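# Fold a napkin diagonally into a flat triangle

## Task

Bring one corner of the napkin across onto the opposite corner so it forms a low, flat triangle. All three of its points must be fully spread, with the folded-over layer lying flat away from the crease, and the corners must line up within about a thumb's width. The whole napkin must rest on the table without touching any arm base or its mounting hardware. The moved corner may be set down or dropped into place. The attempt fails if the napkin slips out of a gripper while that gripper is moving sideways fast enough to throw it, even if the other gripper then catches it. The fold only counts if it stays in place without the robot holding it. Once the scene has settled, both arms and their hands must be up in the air touching nothing for the final second.

## Robot and tools

Robot: two arms, left_arm and right_arm, each ending in a parallel gripper. Cameras: cam_high and cam_low (fixed views) plus cam_left_wrist and cam_right_wrist (fisheye, on the wrists). All are 504x504 pixels, and images come back in that order.

Frame: positions are reported in one shared scene frame, in metres. The origin sits on the table top midway between the arms. +x points out over the table, +z points up, and left_arm is on the +y side. The names left and right do not refer to sides of any image. A gripper's fingers extend along its own +z axis and close along its y axis. The reported end_effector_position is the point between the finger pads, roughly 1 cm short of the tips. At long reach it can be somewhat off.

Joint order (used in every row and every per-joint list): shoulder, elbow, waist, wrist pitch, wrist yaw, wrist roll. Stated ranges in rad: waist -2.618 to 3.054, shoulder 0.000 to 3.142, elbow 0.000 to 3.142, wrist pitch -1.571 to 1.571, wrist yaw -1.571 to 1.571, wrist roll -2.094 to 2.094. A real end may sit up to 0.036 rad either side of the stated one.

Row format: one flat list of 14 numbers, each in [-1, 1], covering both arms even if only one moves. The first 7 are for left_arm: six joint numbers, then the gripper opening. The last 7 are the same for right_arm. Joint numbers are scaled offsets, not angles. 1.0 equals 1.202 rad for the waist, 1.258 for the shoulder, 1.238 for the elbow, 2.073 for wrist pitch, and 2.022 for wrist yaw and wrist roll. The opening is absolute: +1 fully open, -1 closed.

execute_actions(actions): a list of actions, run one after another. Each action is a table of up to 15 rows, and each row lasts one control step of 1/30 s. If a table is short, its last row repeats to fill the 15 steps. Joint offsets in every row are measured from the angles the arm had when that action began, not from the previous row. For the first action of a call, that means the last angles reported in this scene. An empty list just returns the current state and images. If any action would push a joint more than 0.036 rad beyond its range end, that action is rejected for both arms. If the first action fails that check, or any action is malformed, the whole call is rejected and nothing moves. A joint asked to go past its true end stops there, and the result may say "joint sent to its limit". The absence of that line does not prove there is room left.

move(target, speed, blocking): target is one 14-number row as above. Its joint offsets are measured from the "Joint positions" of the latest result that printed them. Finger openings are applied at the start. speed is in rad/s for whichever joint has the longest way to go: 0.01 to 2, default 0.5. All joints progress in step, so the hands trace curves, and the move lasts 0.5 to 10 s. The move does not avoid obstacles or the other arm. Faster moves and targets placed deeper past a contact both mean harder impacts. With blocking=false the call returns after 0.5 s while motion continues. Until some result shows that move has ended, use wait or stop; other motion commands are refused. The extra "move:" line reports how it ended (done, off_target, moving, held, fault). It also shows limits=held or limits=none and, for each arm, the joint furthest from its target.

wait(seconds): 0 to 10. The robot keeps its last command, and the wait returns early if a running move finishes. stop(): brakes a running move, and the arm needs room to stop; the fingers continue. zoom_image(camera, region): region is [x0, y0, x1, y1] in pixels of that camera's last image, at most 504 by 504. finished_scene(scene): pass the current scene number once the fold is complete and the arms are clear. It cannot be undone.

Reading results: the state line gives each gripper's position and quaternion (wxyz). Joint positions and Joint velocities list six joints per arm (rad, rad/s), then the pad gap in metres (0.094 when fully open). grip_measured is the opening on the command scale. "Joint targets" are the angles currently being driven toward. "joint command not followed" means a clearance check altered or blocked some joint targets. Torques include offsets and noise. FAULT and MOTOR HOT lines warn of stops.

Motion limits: on each step a joint's target may lead its measured angle by at most 0.202 (waist), 0.258 (shoulder), 0.238 (elbow), 0.573 (wrist pitch) or 0.522 (wrist yaw and roll) rad. Joint targets are also scaled back if they would shift the gripper more than 70 mm in one step. Large changes therefore take several actions, and any unfinished part must be commanded again. With zero offsets an arm can slowly sag. To hold it, command it back to the wanted angles first, then send zeros, correcting again if it falls short. The robot keeps its last command while you are thinking.

Gripping: command about 0.03 below grip_measured for a firm hold, or less for a lighter one. The napkin is thin, so the grip force is weaker. Readings can be off by about 1 mm per gripper.

Avoid: letting the napkin go while a gripper sweeps sideways quickly, arms colliding or pressing on each other, hard impacts on the table, and drops or slips. Holding loads for a long time heats the motors: 90 °C stops an arm, and at 100 °C it goes limp. Finish with both grippers open and lifted clear of the napkin and the table.

Each tool is called after ">>>" as a command line: name --argument value for each argument, lists and objects as JSON in quotes; but a table of rows of numbers goes row by row, as --pt "numbers of a row", without its own name.

## Session

>>> execute_actions --actions '[]'

Scene clock: 0.00 s.
left_arm: end_effector_position=(+0.3538, +0.3678, +0.4057) grip_measured=+1.000 end_effector_quat_wxyz=(+0.705, +0.007, +0.710, +0.001) | right_arm: end_effector_position=(+0.4202, +0.0073, +0.1423) grip_measured=-0.974 end_effector_quat_wxyz=(+0.301, -0.299, +0.900, +0.101)
Joint names: [shoulder, elbow, waist, wrist pitch, wrist yaw, wrist roll]
Joint positions: left_arm=[ 1.036  1.043  0.003 -0.014 -0.004  0.01   0.094] | right_arm=[ 1.787  1.406  0.546 -0.544 -0.036 -0.045  0.001]
Joint velocities: left_arm=[-0.012  0.002 -0.002 -0.051 -0.022 -0.037  0.   ] | right_arm=[-0.002 -0.007  0.017 -0.007 -0.022  0.007  0.   ]
Joint torques (N m, as the arm reports them, + toward a larger angle): no reading
Motor temperatures (°C, as the motors report them): left_arm=[28 26 26 27 27 28] | right_arm=[27 27 30 28 28 27]
Joint targets: left_arm=[1.027 1.057 0.003 -0.003 -0.004 0.008] | right_arm=[1.770 1.420 0.546 -0.534 -0.039 -0.044]

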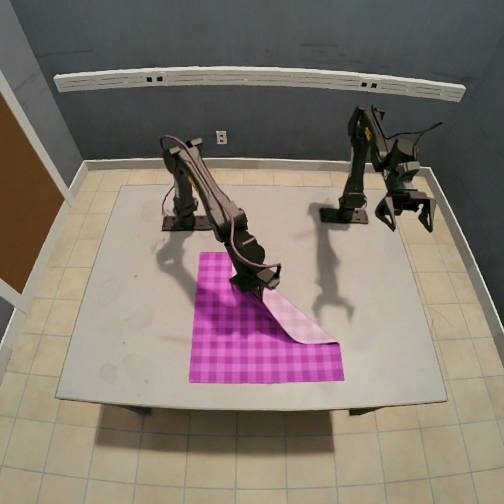

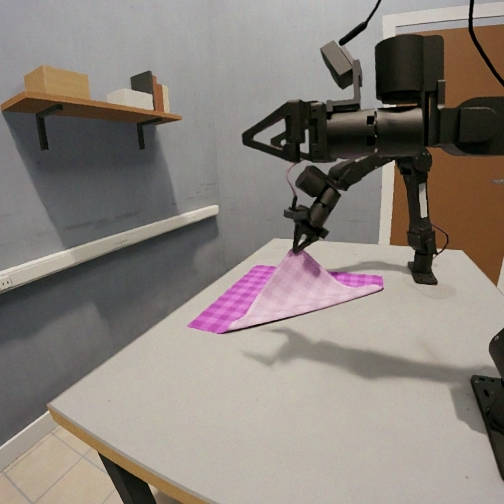

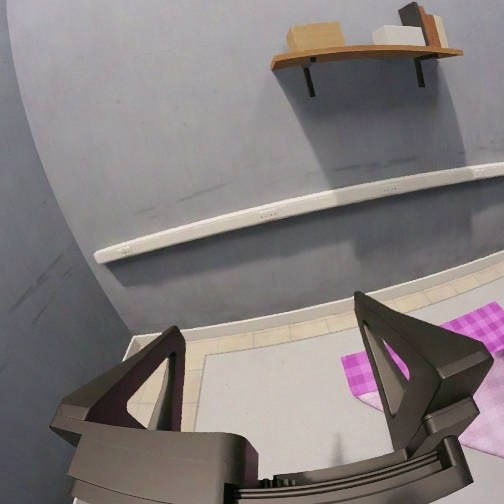

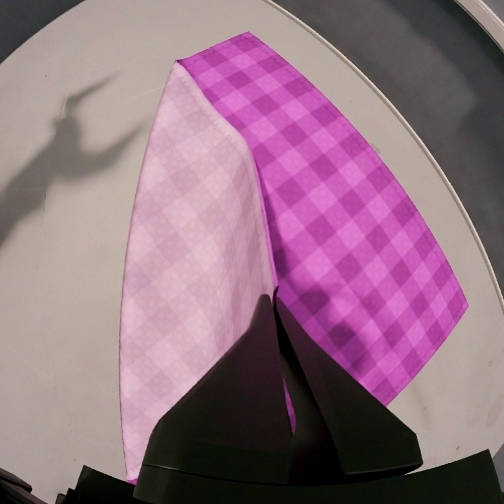

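>>> move --target '[-0.007,0.011,0,0.005,0,0,1, 0.235,0.19,-0.28,0.058,0,0,-1]' --speed 0.25

Scene clock: 8.47 s.
left_arm: end_effector_position=(+0.3538, +0.3678, +0.4056) grip_measured=+1.000 end_effector_quat_wxyz=(+0.705, +0.007, +0.710, +0.001) | right_arm: end_effector_position=(+0.5517, -0.1215, +0.0868) grip_measured=-0.974 end_effector_quat_wxyz=(+0.308, -0.144, +0.939, +0.048)
Joint names: [shoulder, elbow, waist, wrist pitch, wrist yaw, wrist roll]
Joint positions: left_arm=[ 1.036  1.043  0.003 -0.014 -0.004  0.01   0.094] | right_arm=[ 2.089  1.605  0.209 -0.454 -0.034 -0.045  0.001]
Joint velocities: left_arm=[ 0.017  0.002  0.002 -0.007 -0.081 -0.007  0.   ] | right_arm=[ 0.017 -0.017  0.007 -0.066  0.051  0.007  0.   ]
Joint torques (N m, as the arm reports them, + toward a larger angle): left_arm=[-2.92  7.51 -0.05  1.69  0.    0.  ] | right_arm=[-11.94  11.6    0.1    1.73  -0.01  -0.02]
Motor temperatures (°C, as the motors report them): left_arm=[28 28 26 29 27 28] | right_arm=[30 29 30 29 28 27]
Joint targets: left_arm=[1.028 1.057 0.003 -0.003 -0.004 0.010] | right_arm=[2.083 1.641 0.210 -0.424 -0.036 -0.045]
move: off_target (right_arm); limits=none; left_arm: farthest joint: the elbow, 0.014 radians from its target (0.014 radians at the start); right_arm: farthest joint: the elbow, 0.036 radians from its target (0.236 radians at the start)

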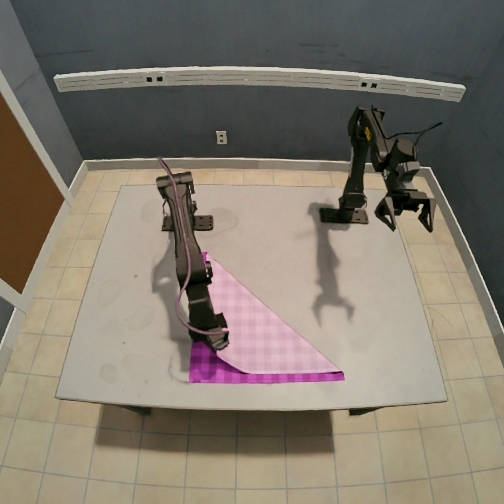

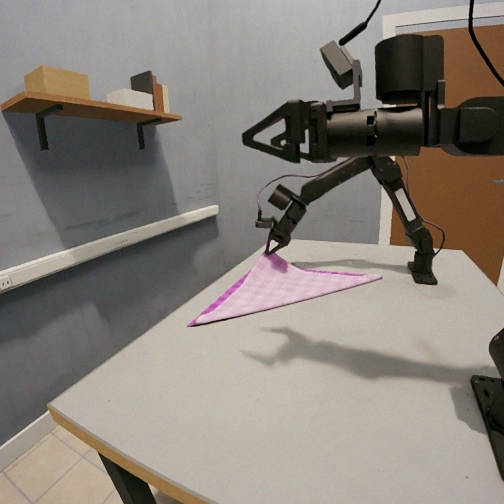

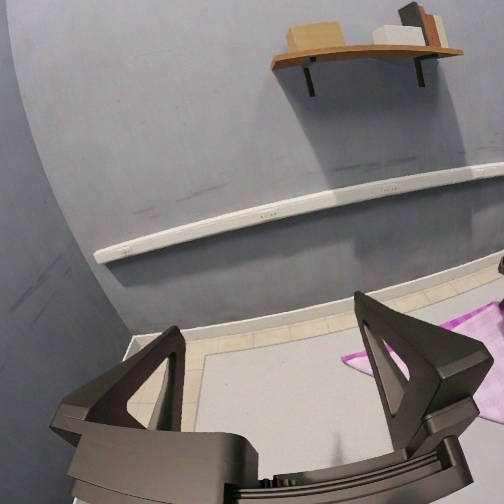

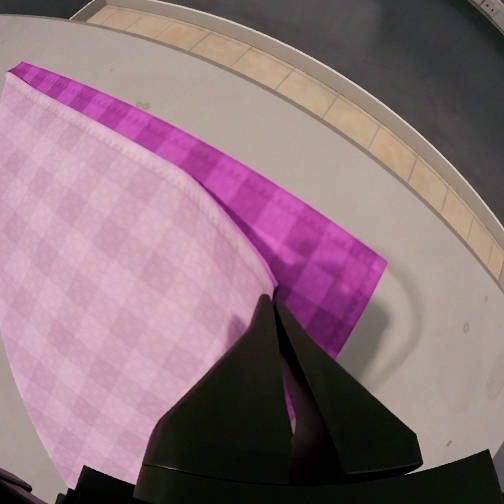

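>>> move --target '[-0.007,0.011,0,0.005,0,0,1, 0.154,0.116,-0.078,0.072,0,0,-1]' --speed 0.15

>>> zoom_image --camera "cam_high" --region '[150,240,370,400]'

Scene clock: 12.57 s.
left_arm: end_effector_position=(+0.3538, +0.3678, +0.4055) grip_measured=+1.000 end_effector_quat_wxyz=(+0.704, +0.007, +0.710, +0.001) | right_arm: end_effector_position=(+0.6031, -0.1618, +0.0382) grip_measured=-0.974 end_effector_quat_wxyz=(+0.322, -0.102, +0.940, +0.035)
Joint names: [shoulder, elbow, waist, wrist pitch, wrist yaw, wrist roll]
Joint positions: left_arm=[ 1.036  1.043  0.003 -0.014 -0.004  0.01   0.094] | right_arm=[ 2.288  1.713  0.121 -0.336 -0.034 -0.045  0.001]
Joint velocities: left_arm=[-0.002 -0.017 -0.012  0.037 -0.066 -0.022  0.   ] | right_arm=[-0.002 -0.007 -0.017  0.037 -0.066 -0.051 -0.   ]
Joint torques (N m, as the arm reports them, + toward a larger angle): left_arm=[-2.85  7.47 -0.01  1.71  0.02  0.01] | right_arm=[-13.34  11.47  -0.54   1.76   0.    -0.02]
Motor temperatures (°C, as the motors report them): left_arm=[28 28 26 30 27 28] | right_arm=[31 30 30 30 28 27]
Joint targets: left_arm=[1.028 1.057 0.003 -0.004 -0.004 0.010] | right_arm=[2.282 1.749 0.115 -0.305 -0.034 -0.045]
move: off_target (right_arm); limits=none; left_arm: farthest joint: the elbow, 0.014 radians from its target (0.014 radians at the start); right_arm: farthest joint: the elbow, 0.036 radians from its target (0.144 radians at the start)

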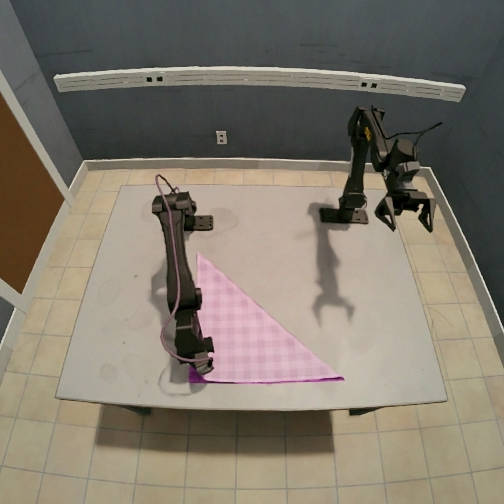

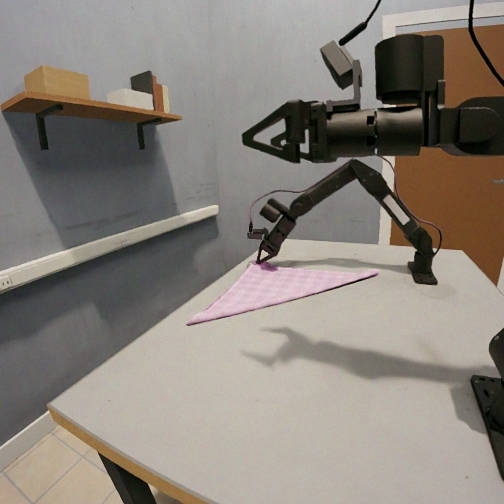

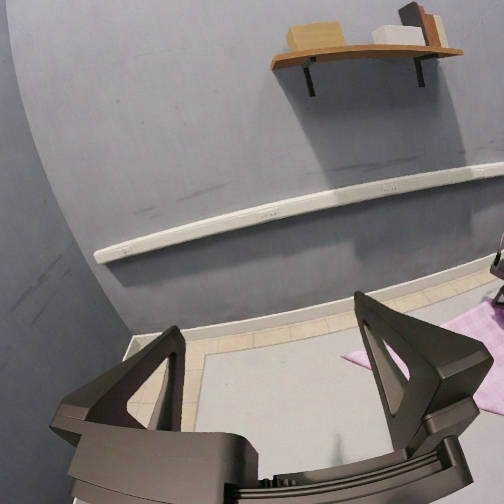

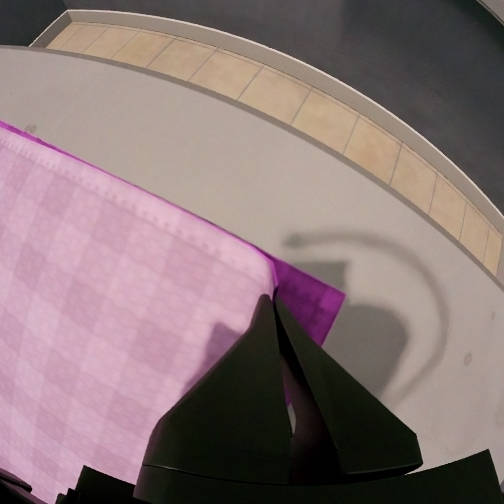

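Region (150, 240, 370, 400) of cam_high's 504x504 image, scaled by 2.291, with more detail than that image has; it fills the top 367 rows of this view, and the rest is white.

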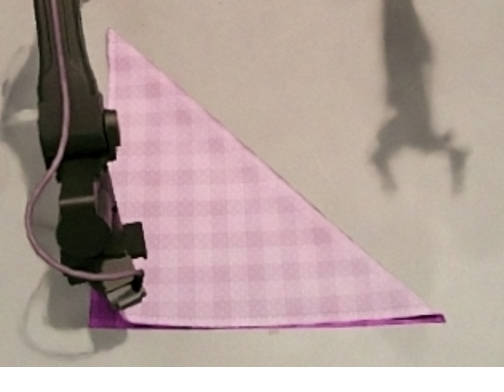

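>>> move --target '[-0.007,0.011,0,0.005,0,0,1, 0.02,0.029,-0.042,0.015,0,0,-1]' --speed 0.06

>>> zoom_image --camera "cam_high" --region '[150,240,370,400]'

Scene clock: 15.23 s.
left_arm: end_effector_position=(+0.3538, +0.3678, +0.4055) grip_measured=+1.000 end_effector_quat_wxyz=(+0.704, +0.007, +0.710, +0.001) | right_arm: end_effector_position=(+0.6053, -0.1871, +0.0223) grip_measured=-0.974 end_effector_quat_wxyz=(+0.311, -0.082, +0.946, +0.027)
Joint names: [shoulder, elbow, waist, wrist pitch, wrist yaw, wrist roll]
Joint positions: left_arm=[ 1.036  1.043  0.003 -0.014 -0.004  0.01   0.094] | right_arm=[ 2.318  1.713  0.077 -0.331 -0.034 -0.045  0.001]
Joint velocities: left_arm=[ 0.012 -0.007 -0.012 -0.007  0.095 -0.037  0.   ] | right_arm=[-0.012  0.002 -0.007 -0.051  0.007 -0.066 -0.   ]
Joint torques (N m, as the arm reports them, + toward a larger angle): left_arm=[-2.77  7.52  0.05  1.68  0.    0.  ] | right_arm=[-13.38  11.33  -0.63   1.69   0.    -0.02]
Motor temperatures (°C, as the motors report them): left_arm=[28 28 26 31 27 28] | right_arm=[32 30 30 31 28 27]
Joint targets: left_arm=[1.028 1.057 0.003 -0.004 -0.004 0.010] | right_arm=[2.313 1.749 0.070 -0.305 -0.034 -0.045]
move: off_target (right_arm); limits=none; left_arm: farthest joint: the elbow, 0.014 radians from its target (0.014 radians at the start); right_arm: farthest joint: the elbow, 0.036 radians from its target (0.036 radians at the start)

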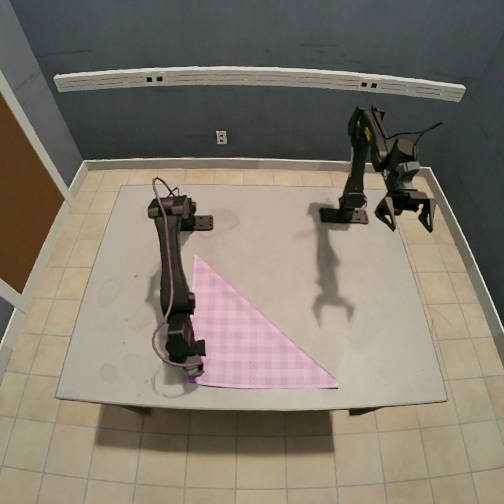

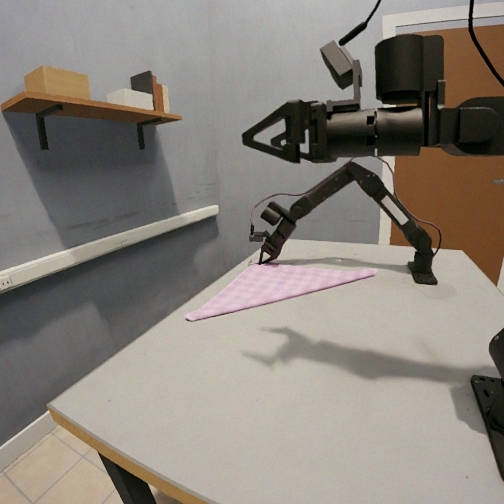

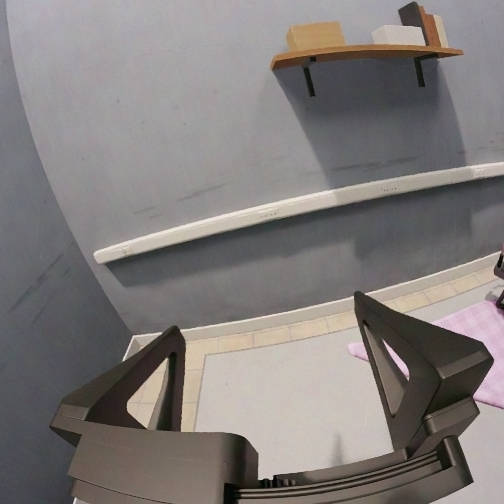

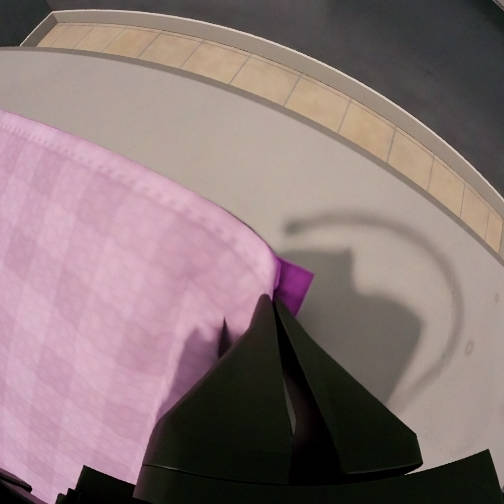

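Region (150, 240, 370, 400) of cam_high's 504x504 image, scaled by 2.291, with more detail than that image has; it fills the top 367 rows of this view, and the rest is white.

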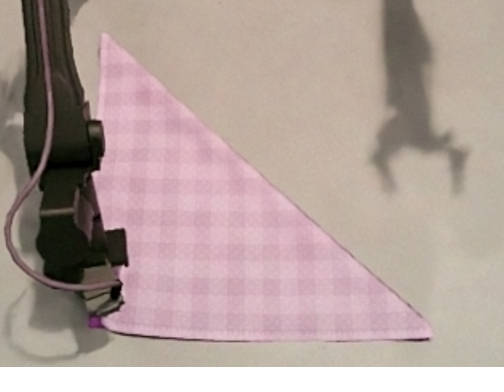

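>>> move --target '[-0.007,0.011,0,0.005,0,0,1, -0.03,0.029,0.027,0.005,0,0,-1]' --speed 0.05

>>> zoom_image --camera "cam_high" --region '[150,240,370,400]'

Scene clock: 17.40 s.
left_arm: end_effector_position=(+0.3538, +0.3678, +0.4055) grip_measured=+1.000 end_effector_quat_wxyz=(+0.704, +0.007, +0.710, +0.001) | right_arm: end_effector_position=(+0.6033, -0.1726, +0.0223) grip_measured=-0.974 end_effector_quat_wxyz=(+0.311, -0.094, +0.945, +0.031)
Joint names: [shoulder, elbow, waist, wrist pitch, wrist yaw, wrist roll]
Joint positions: left_arm=[ 1.036  1.043  0.003 -0.014 -0.004  0.01   0.094] | right_arm=[ 2.318  1.713  0.102 -0.331 -0.034 -0.045  0.001]
Joint velocities: left_arm=[ 0.002 -0.022 -0.017 -0.022  0.007 -0.051  0.   ] | right_arm=[-0.012  0.002 -0.022 -0.095  0.022  0.022 -0.   ]
Joint torques (N m, as the arm reports them, + toward a larger angle): left_arm=[-2.86  7.45 -0.02  1.69 -0.01  0.  ] | right_arm=[-15.86  11.4    0.71   1.52   0.    -0.02]
Motor temperatures (°C, as the motors report them): left_arm=[28 28 26 31 27 28] | right_arm=[33 30 30 31 28 27]
Joint targets: left_arm=[1.028 1.057 0.003 -0.004 -0.004 0.010] | right_arm=[2.280 1.749 0.109 -0.320 -0.034 -0.045]
move: off_target (right_arm); limits=none; left_arm: farthest joint: the elbow, 0.014 radians from its target (0.014 radians at the start); right_arm: farthest joint: the shoulder, 0.038 radians from its target (0.038 radians at the start)

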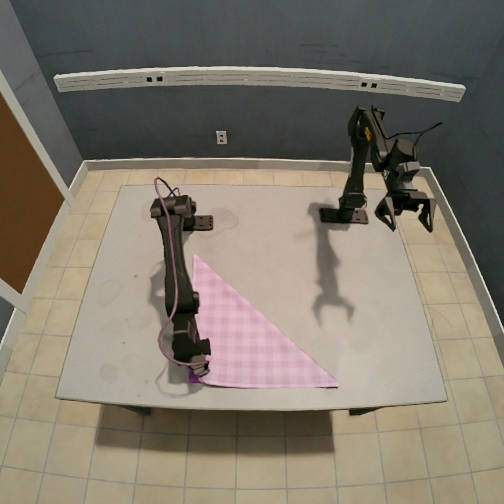

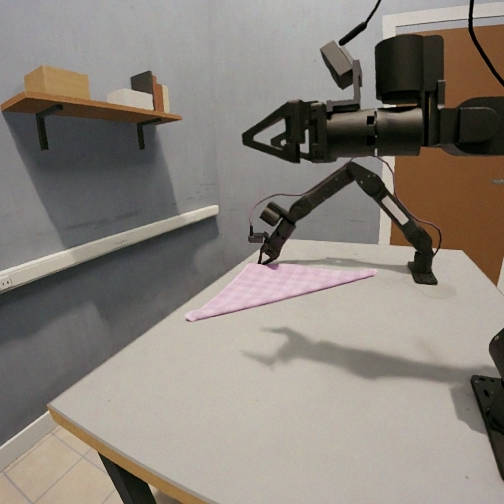

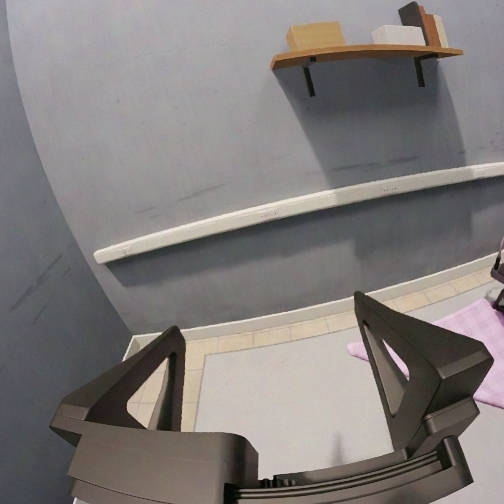

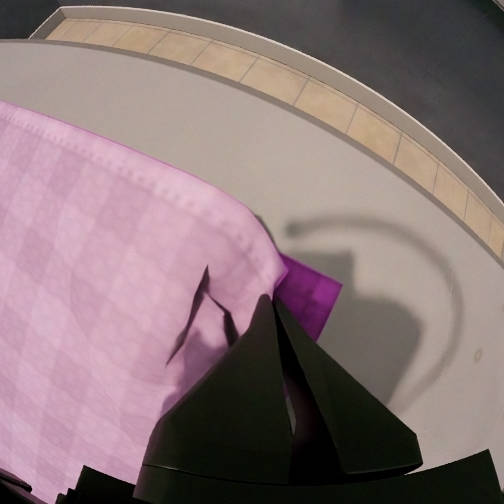

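Region (150, 240, 370, 400) of cam_high's 504x504 image, scaled by 2.291, with more detail than that image has; it fills the top 367 rows of this view, and the rest is white.

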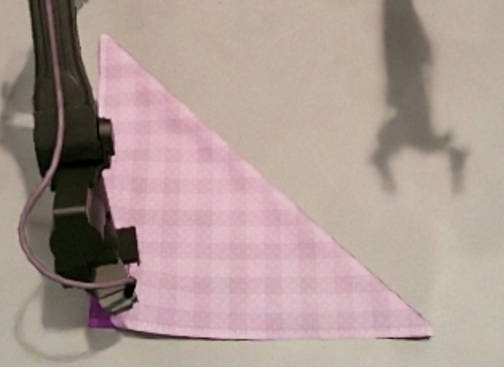

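>>> move --target '[-0.007,0.011,0,0.005,0,0,1, -0.335,0.155,0.178,-0.243,0,0,-1]' --speed 0.35

>>> move --target '[-0.007,0.011,0,0.005,0,0,1, -0.145,0.065,0.465,-0.093,0,0,-1]' --speed 0.35

Scene clock: 22.47 s.
left_arm: end_effector_position=(+0.3538, +0.3678, +0.4053) grip_measured=+1.000 end_effector_quat_wxyz=(+0.704, +0.007, +0.710, +0.001) | right_arm: end_effector_position=(+0.5112, -0.0767, +0.2272) grip_measured=-0.974 end_effector_quat_wxyz=(+0.337, -0.191, +0.919, +0.068)
Joint names: [shoulder, elbow, waist, wrist pitch, wrist yaw, wrist roll]
Joint positions: left_arm=[ 1.036  1.043  0.003 -0.015 -0.004  0.01   0.094] | right_arm=[ 1.918  1.878  0.313 -0.828 -0.034 -0.045  0.001]
Joint velocities: left_arm=[ 0.002 -0.017 -0.007 -0.007 -0.022 -0.066  0.   ] | right_arm=[-0.037 -0.027 -0.007 -0.007 -0.007  0.007  0.   ]
Joint torques (N m, as the arm reports them, + toward a larger angle): left_arm=[-2.88  7.44  0.12  1.69 -0.01  0.  ] | right_arm=[-11.73  10.93   0.33   1.42  -0.01  -0.02]
Motor temperatures (°C, as the motors report them): left_arm=[28 29 26 32 27 28] | right_arm=[35 31 30 31 28 27]
Joint targets: left_arm=[1.028 1.057 0.003 -0.004 -0.004 0.010] | right_arm=[1.897 1.905 0.316 -0.835 -0.035 -0.045]
move: off_target (right_arm); limits=none; left_arm: farthest joint: the elbow, 0.014 radians from its target (0.014 radians at the start); right_arm: farthest joint: the elbow, 0.027 radians from its target (0.192 radians at the start)

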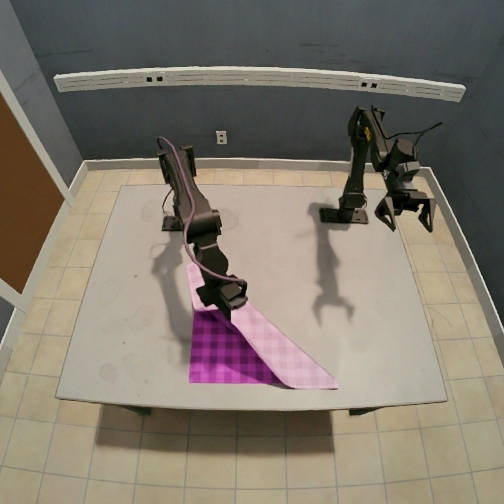

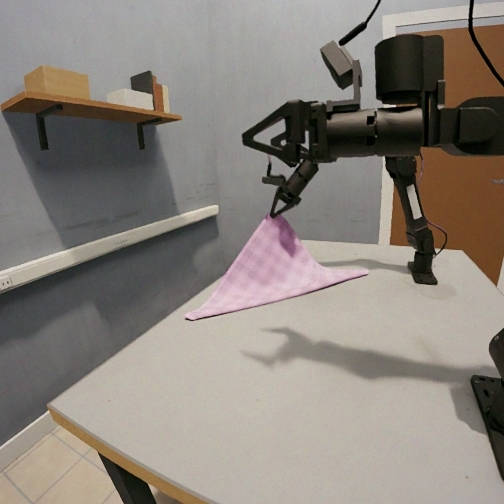

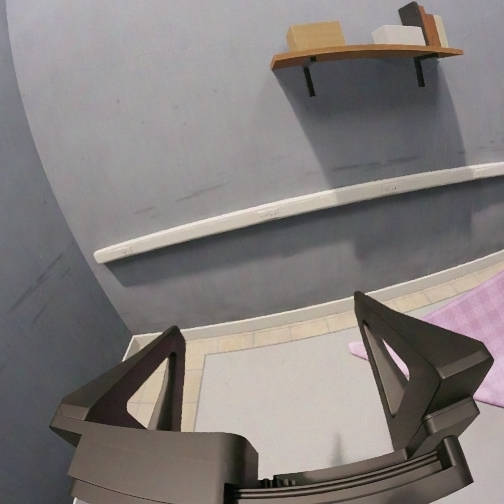

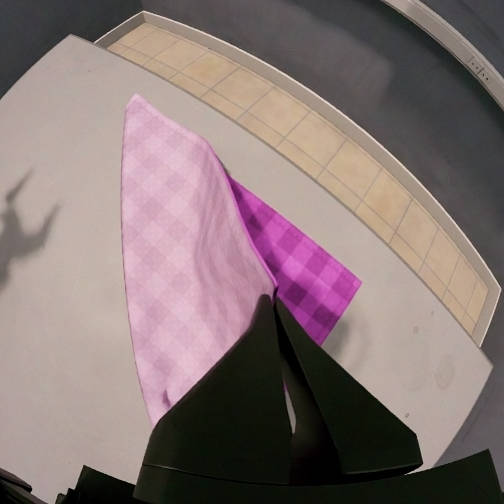

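Scene clock: 24.67 s.
left_arm: end_effector_position=(+0.3538, +0.3678, +0.4052) grip_measured=+1.000 end_effector_quat_wxyz=(+0.704, +0.007, +0.710, +0.001) | right_arm: end_effector_position=(+0.3089, +0.1109, +0.2879) grip_measured=-0.974 end_effector_quat_wxyz=(+0.311, -0.435, +0.829, +0.160)
Joint names: [shoulder, elbow, waist, wrist pitch, wrist yaw, wrist roll]
Joint positions: left_arm=[ 1.036  1.043  0.003 -0.015 -0.004  0.01   0.094] | right_arm=[ 1.767  1.926  0.871 -1.016 -0.031 -0.045  0.001]
Joint velocities: left_arm=[-0.027  0.002 -0.007 -0.037 -0.037  0.007  0.   ] | right_arm=[-0.017  0.002  0.007 -0.037  0.095  0.022  0.001]
Joint torques (N m, as the arm reports them, + toward a larger angle): left_arm=[-2.89  7.45 -0.02  1.69 -0.02 -0.01] | right_arm=[-10.71  11.     0.06   1.45  -0.01  -0.02]
Motor temperatures (°C, as the motors report them): left_arm=[28 29 26 32 27 28] | right_arm=[35 31 30 31 28 27]
Joint targets: left_arm=[1.028 1.057 0.003 -0.005 -0.004 0.010] | right_arm=[1.736 1.959 0.872 -1.021 -0.034 -0.045]
move: off_target (right_arm); limits=none; left_arm: farthest joint: the elbow, 0.014 radians from its target (0.014 radians at the start); right_arm: farthest joint: the elbow, 0.033 radians from its target (0.081 radians at the start)

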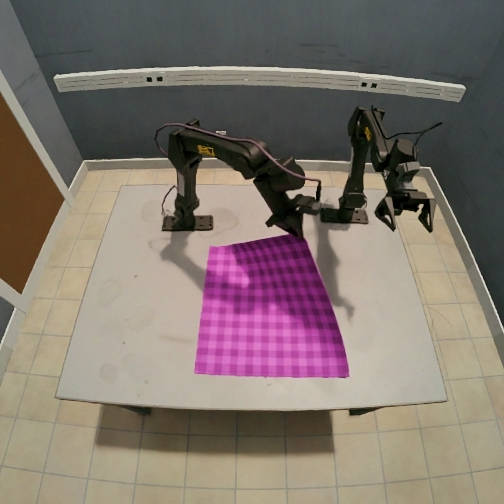

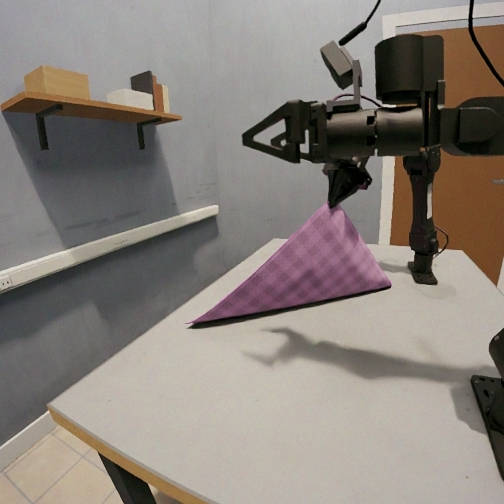

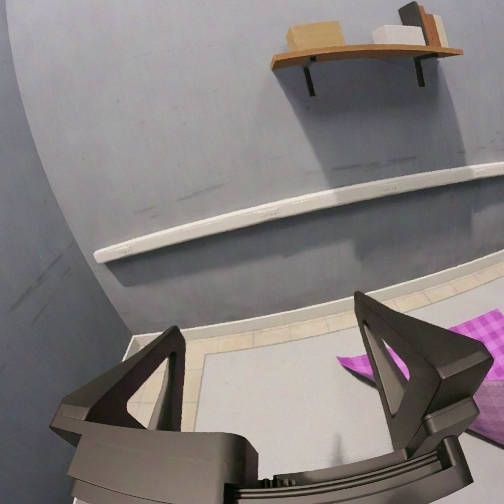

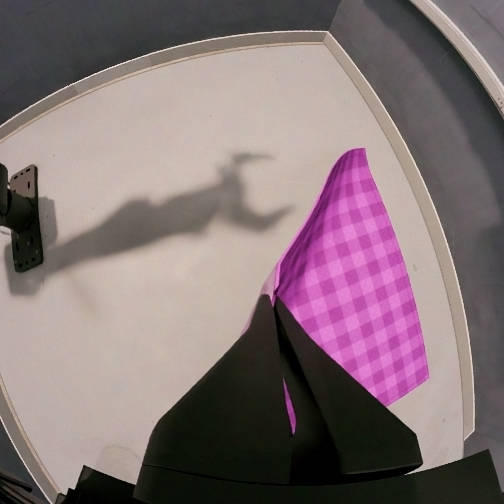

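>>> move --target '[-0.007,0.011,0,0.005,0,0,1, -0.045,-0.43,0.088,0.235,0,0,-1]' --speed 0.35

>>> move --target '[-0.007,0.011,0,0.005,0,0,1, -0.01,0.01,-0.34,0.01,0,0,-1]' --speed 0.3

Scene clock: 28.57 s.
left_arm: end_effector_position=(+0.3538, +0.3678, +0.4051) grip_measured=+1.000 end_effector_quat_wxyz=(+0.704, +0.007, +0.710, +0.001) | right_arm: end_effector_position=(+0.2720, +0.1390, +0.1543) grip_measured=-0.974 end_effector_quat_wxyz=(+0.281, -0.480, +0.815, +0.163)
Joint names: [shoulder, elbow, waist, wrist pitch, wrist yaw, wrist roll]
Joint positions: left_arm=[ 1.036  1.043  0.003 -0.016 -0.004  0.01   0.094] | right_arm=[ 1.746  1.394  0.971 -0.559 -0.031 -0.045  0.001]
Joint velocities: left_arm=[0.002 0.007 0.012 0.022 0.022 0.022 0.   ] | right_arm=[-0.007  0.017 -0.022 -0.022 -0.007 -0.007 -0.001]
Joint torques (N m, as the arm reports them, + toward a larger angle): left_arm=[-2.91  7.48 -0.11  1.69  0.01  0.01] | right_arm=[-11.32   8.64   0.67   1.77   0.    -0.02]
Motor temperatures (°C, as the motors report them): left_arm=[28 29 26 32 27 28] | right_arm=[35 31 30 31 28 27]
Joint targets: left_arm=[1.028 1.057 0.003 -0.005 -0.004 0.010] | right_arm=[1.710 1.393 0.977 -0.529 -0.031 -0.045]
move: off_target (right_arm); limits=none; left_arm: farthest joint: the elbow, 0.014 radians from its target (0.014 radians at the start); right_arm: farthest joint: the shoulder, 0.035 radians from its target (0.056 radians at the start)

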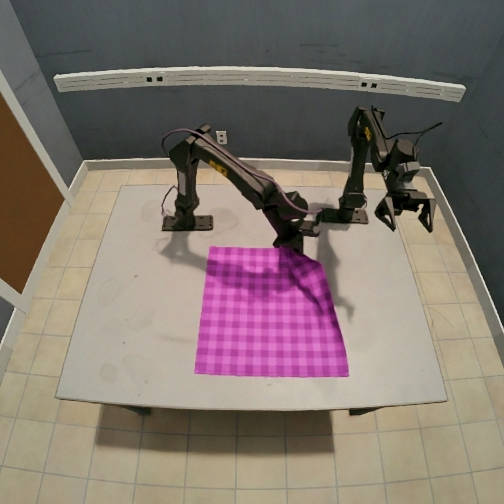

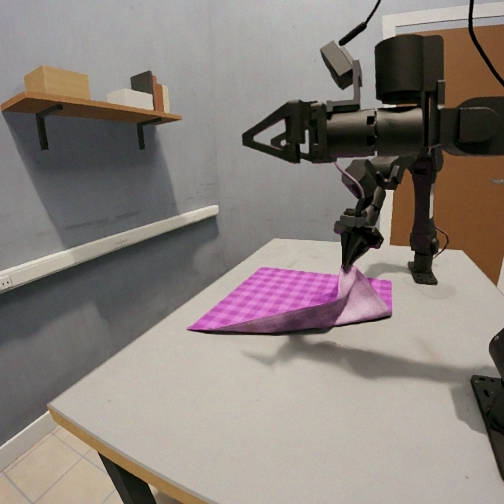

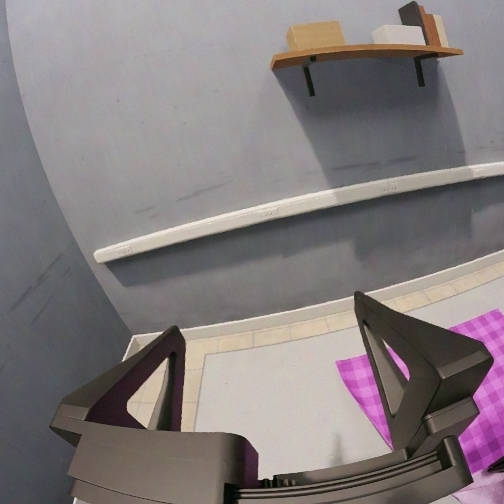

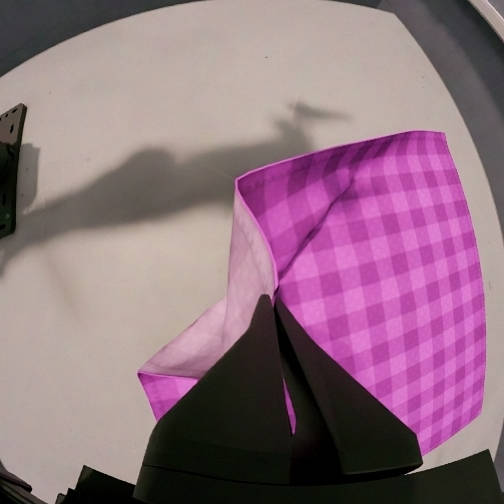

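Scene clock: 30.30 s.
left_arm: end_effector_position=(+0.3538, +0.3678, +0.4050) grip_measured=+1.000 end_effector_quat_wxyz=(+0.704, +0.007, +0.710, +0.001) | right_arm: end_effector_position=(+0.4109, +0.0091, +0.1543) grip_measured=-0.974 end_effector_quat_wxyz=(+0.308, -0.305, +0.895, +0.102)
Joint names: [shoulder, elbow, waist, wrist pitch, wrist yaw, wrist roll]
Joint positions: left_arm=[ 1.036  1.043  0.003 -0.016 -0.004  0.01   0.094] | right_arm=[ 1.746  1.394  0.563 -0.559 -0.03  -0.045  0.001]
Joint velocities: left_arm=[-0.012  0.002 -0.017 -0.007  0.022 -0.066  0.   ] | right_arm=[ 0.017 -0.002  0.002 -0.037  0.007 -0.051  0.   ]
Joint torques (N m, as the arm reports them, + toward a larger angle): left_arm=[-2.89  7.49 -0.04  1.69  0.02 -0.01] | right_arm=[-9.59  9.77 -0.09  1.66 -0.01 -0.02]
Motor temperatures (°C, as the motors report them): left_arm=[28 29 26 32 27 28] | right_arm=[35 31 30 31 28 27]
Joint targets: left_arm=[1.028 1.057 0.003 -0.005 -0.004 0.010] | right_arm=[1.733 1.406 0.562 -0.538 -0.031 -0.045]
move: done; limits=none; left_arm: farthest joint: the elbow, 0.014 radians from its target (0.014 radians at the start); right_arm: farthest joint: the wrist pitch, 0.020 radians from its target (0.020 radians at the start)

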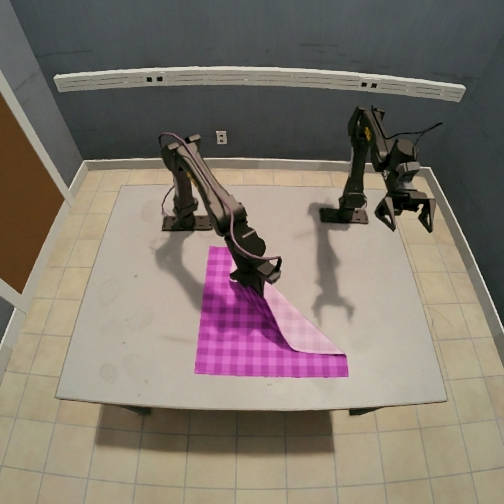

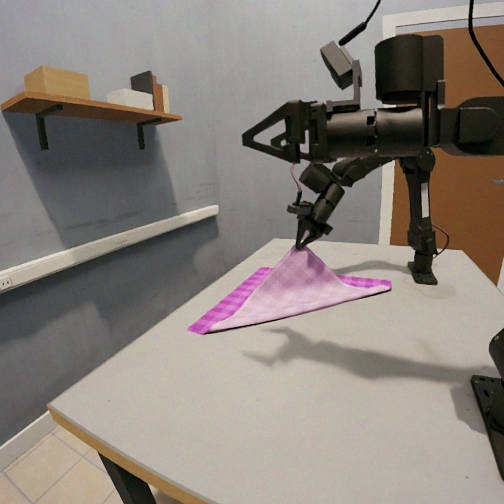

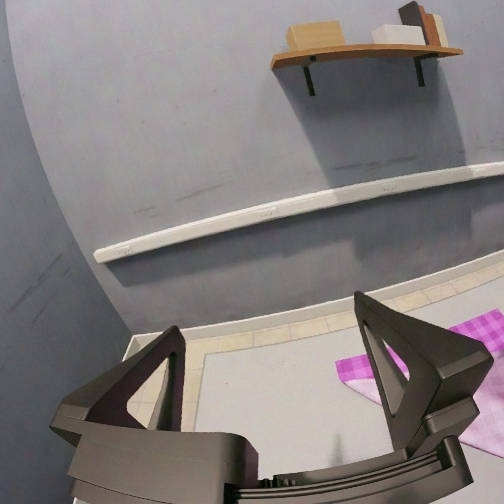

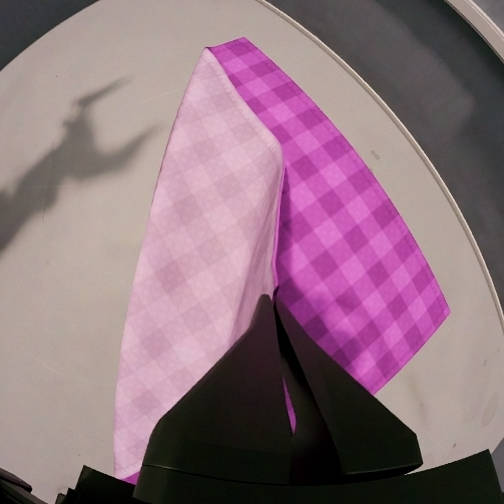

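>>> move --target '[-0.007,0.011,0,0.005,0,0,1, 0.336,0.152,-0.326,0.154,0,0,-1]' --speed 0.25

>>> zoom_image --camera "cam_high" --region '[150,240,370,400]'

Scene clock: 34.13 s.
left_arm: end_effector_position=(+0.3538, +0.3678, +0.4048) grip_measured=+1.000 end_effector_quat_wxyz=(+0.703, +0.007, +0.711, +0.001) | right_arm: end_effector_position=(+0.5723, -0.1398, +0.0448) grip_measured=-0.974 end_effector_quat_wxyz=(+0.327, -0.124, +0.936, +0.040)
Joint names: [shoulder, elbow, waist, wrist pitch, wrist yaw, wrist roll]
Joint positions: left_arm=[ 1.036  1.043  0.003 -0.017 -0.004  0.01   0.094] | right_arm=[ 2.177  1.547  0.17  -0.27  -0.029 -0.045  0.001]
Joint velocities: left_arm=[-0.012  0.007 -0.027 -0.022 -0.007  0.037  0.   ] | right_arm=[-0.007  0.002  0.002  0.007  0.022 -0.022 -0.   ]
Joint torques (N m, as the arm reports them, + toward a larger angle): left_arm=[-2.92  7.57  0.05  1.71  0.02  0.02] | right_arm=[-12.67  11.37   0.07   1.77  -0.01  -0.02]
Motor temperatures (°C, as the motors report them): left_arm=[28 29 26 33 27 28] | right_arm=[35 31 30 32 28 27]
Joint targets: left_arm=[1.028 1.057 0.003 -0.006 -0.004 0.010] | right_arm=[2.168 1.582 0.171 -0.239 -0.030 -0.045]
move: off_target (right_arm); limits=none; left_arm: farthest joint: the elbow, 0.014 radians from its target (0.014 radians at the start); right_arm: farthest joint: the elbow, 0.035 radians from its target (0.188 radians at the start)

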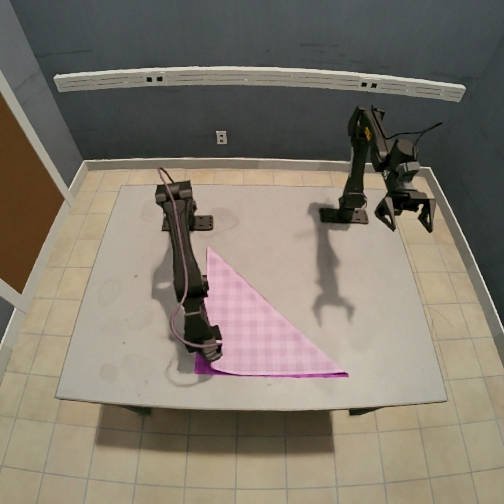

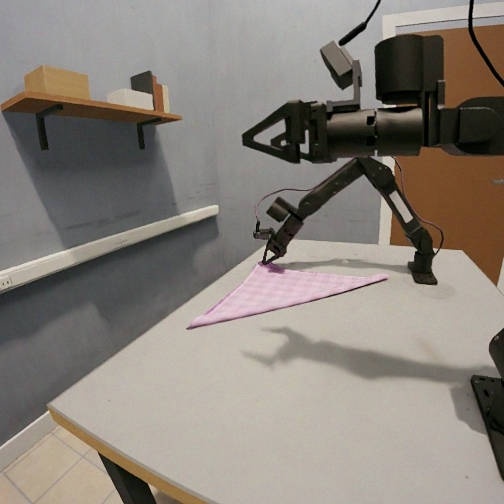

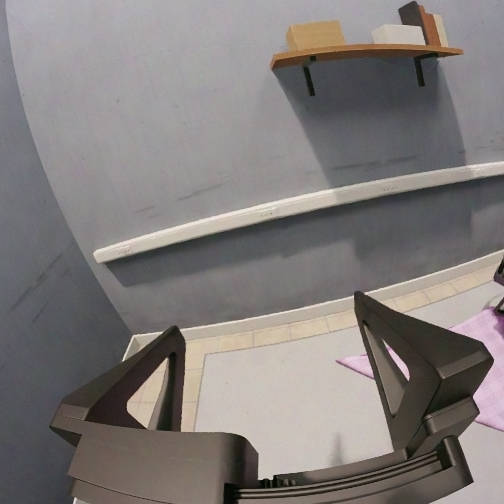

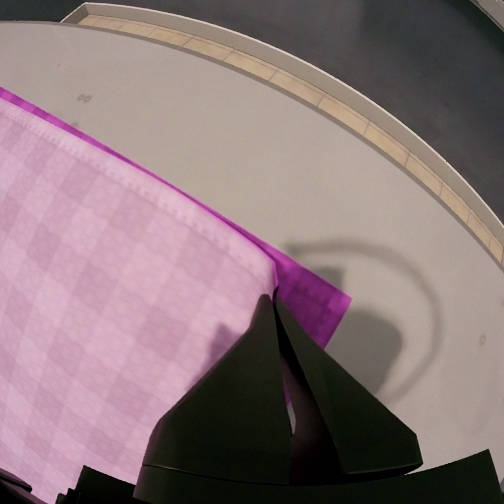

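Region (150, 240, 370, 400) of cam_high's 504x504 image, scaled by 2.291, with more detail than that image has; it fills the top 367 rows of this view, and the rest is white.

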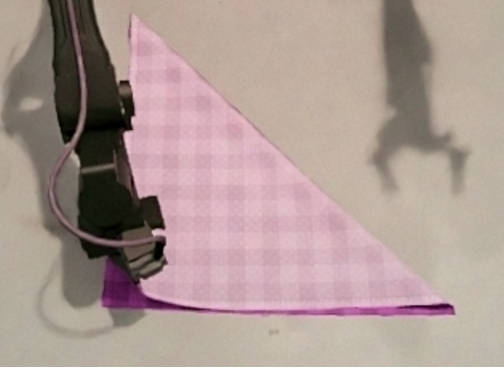

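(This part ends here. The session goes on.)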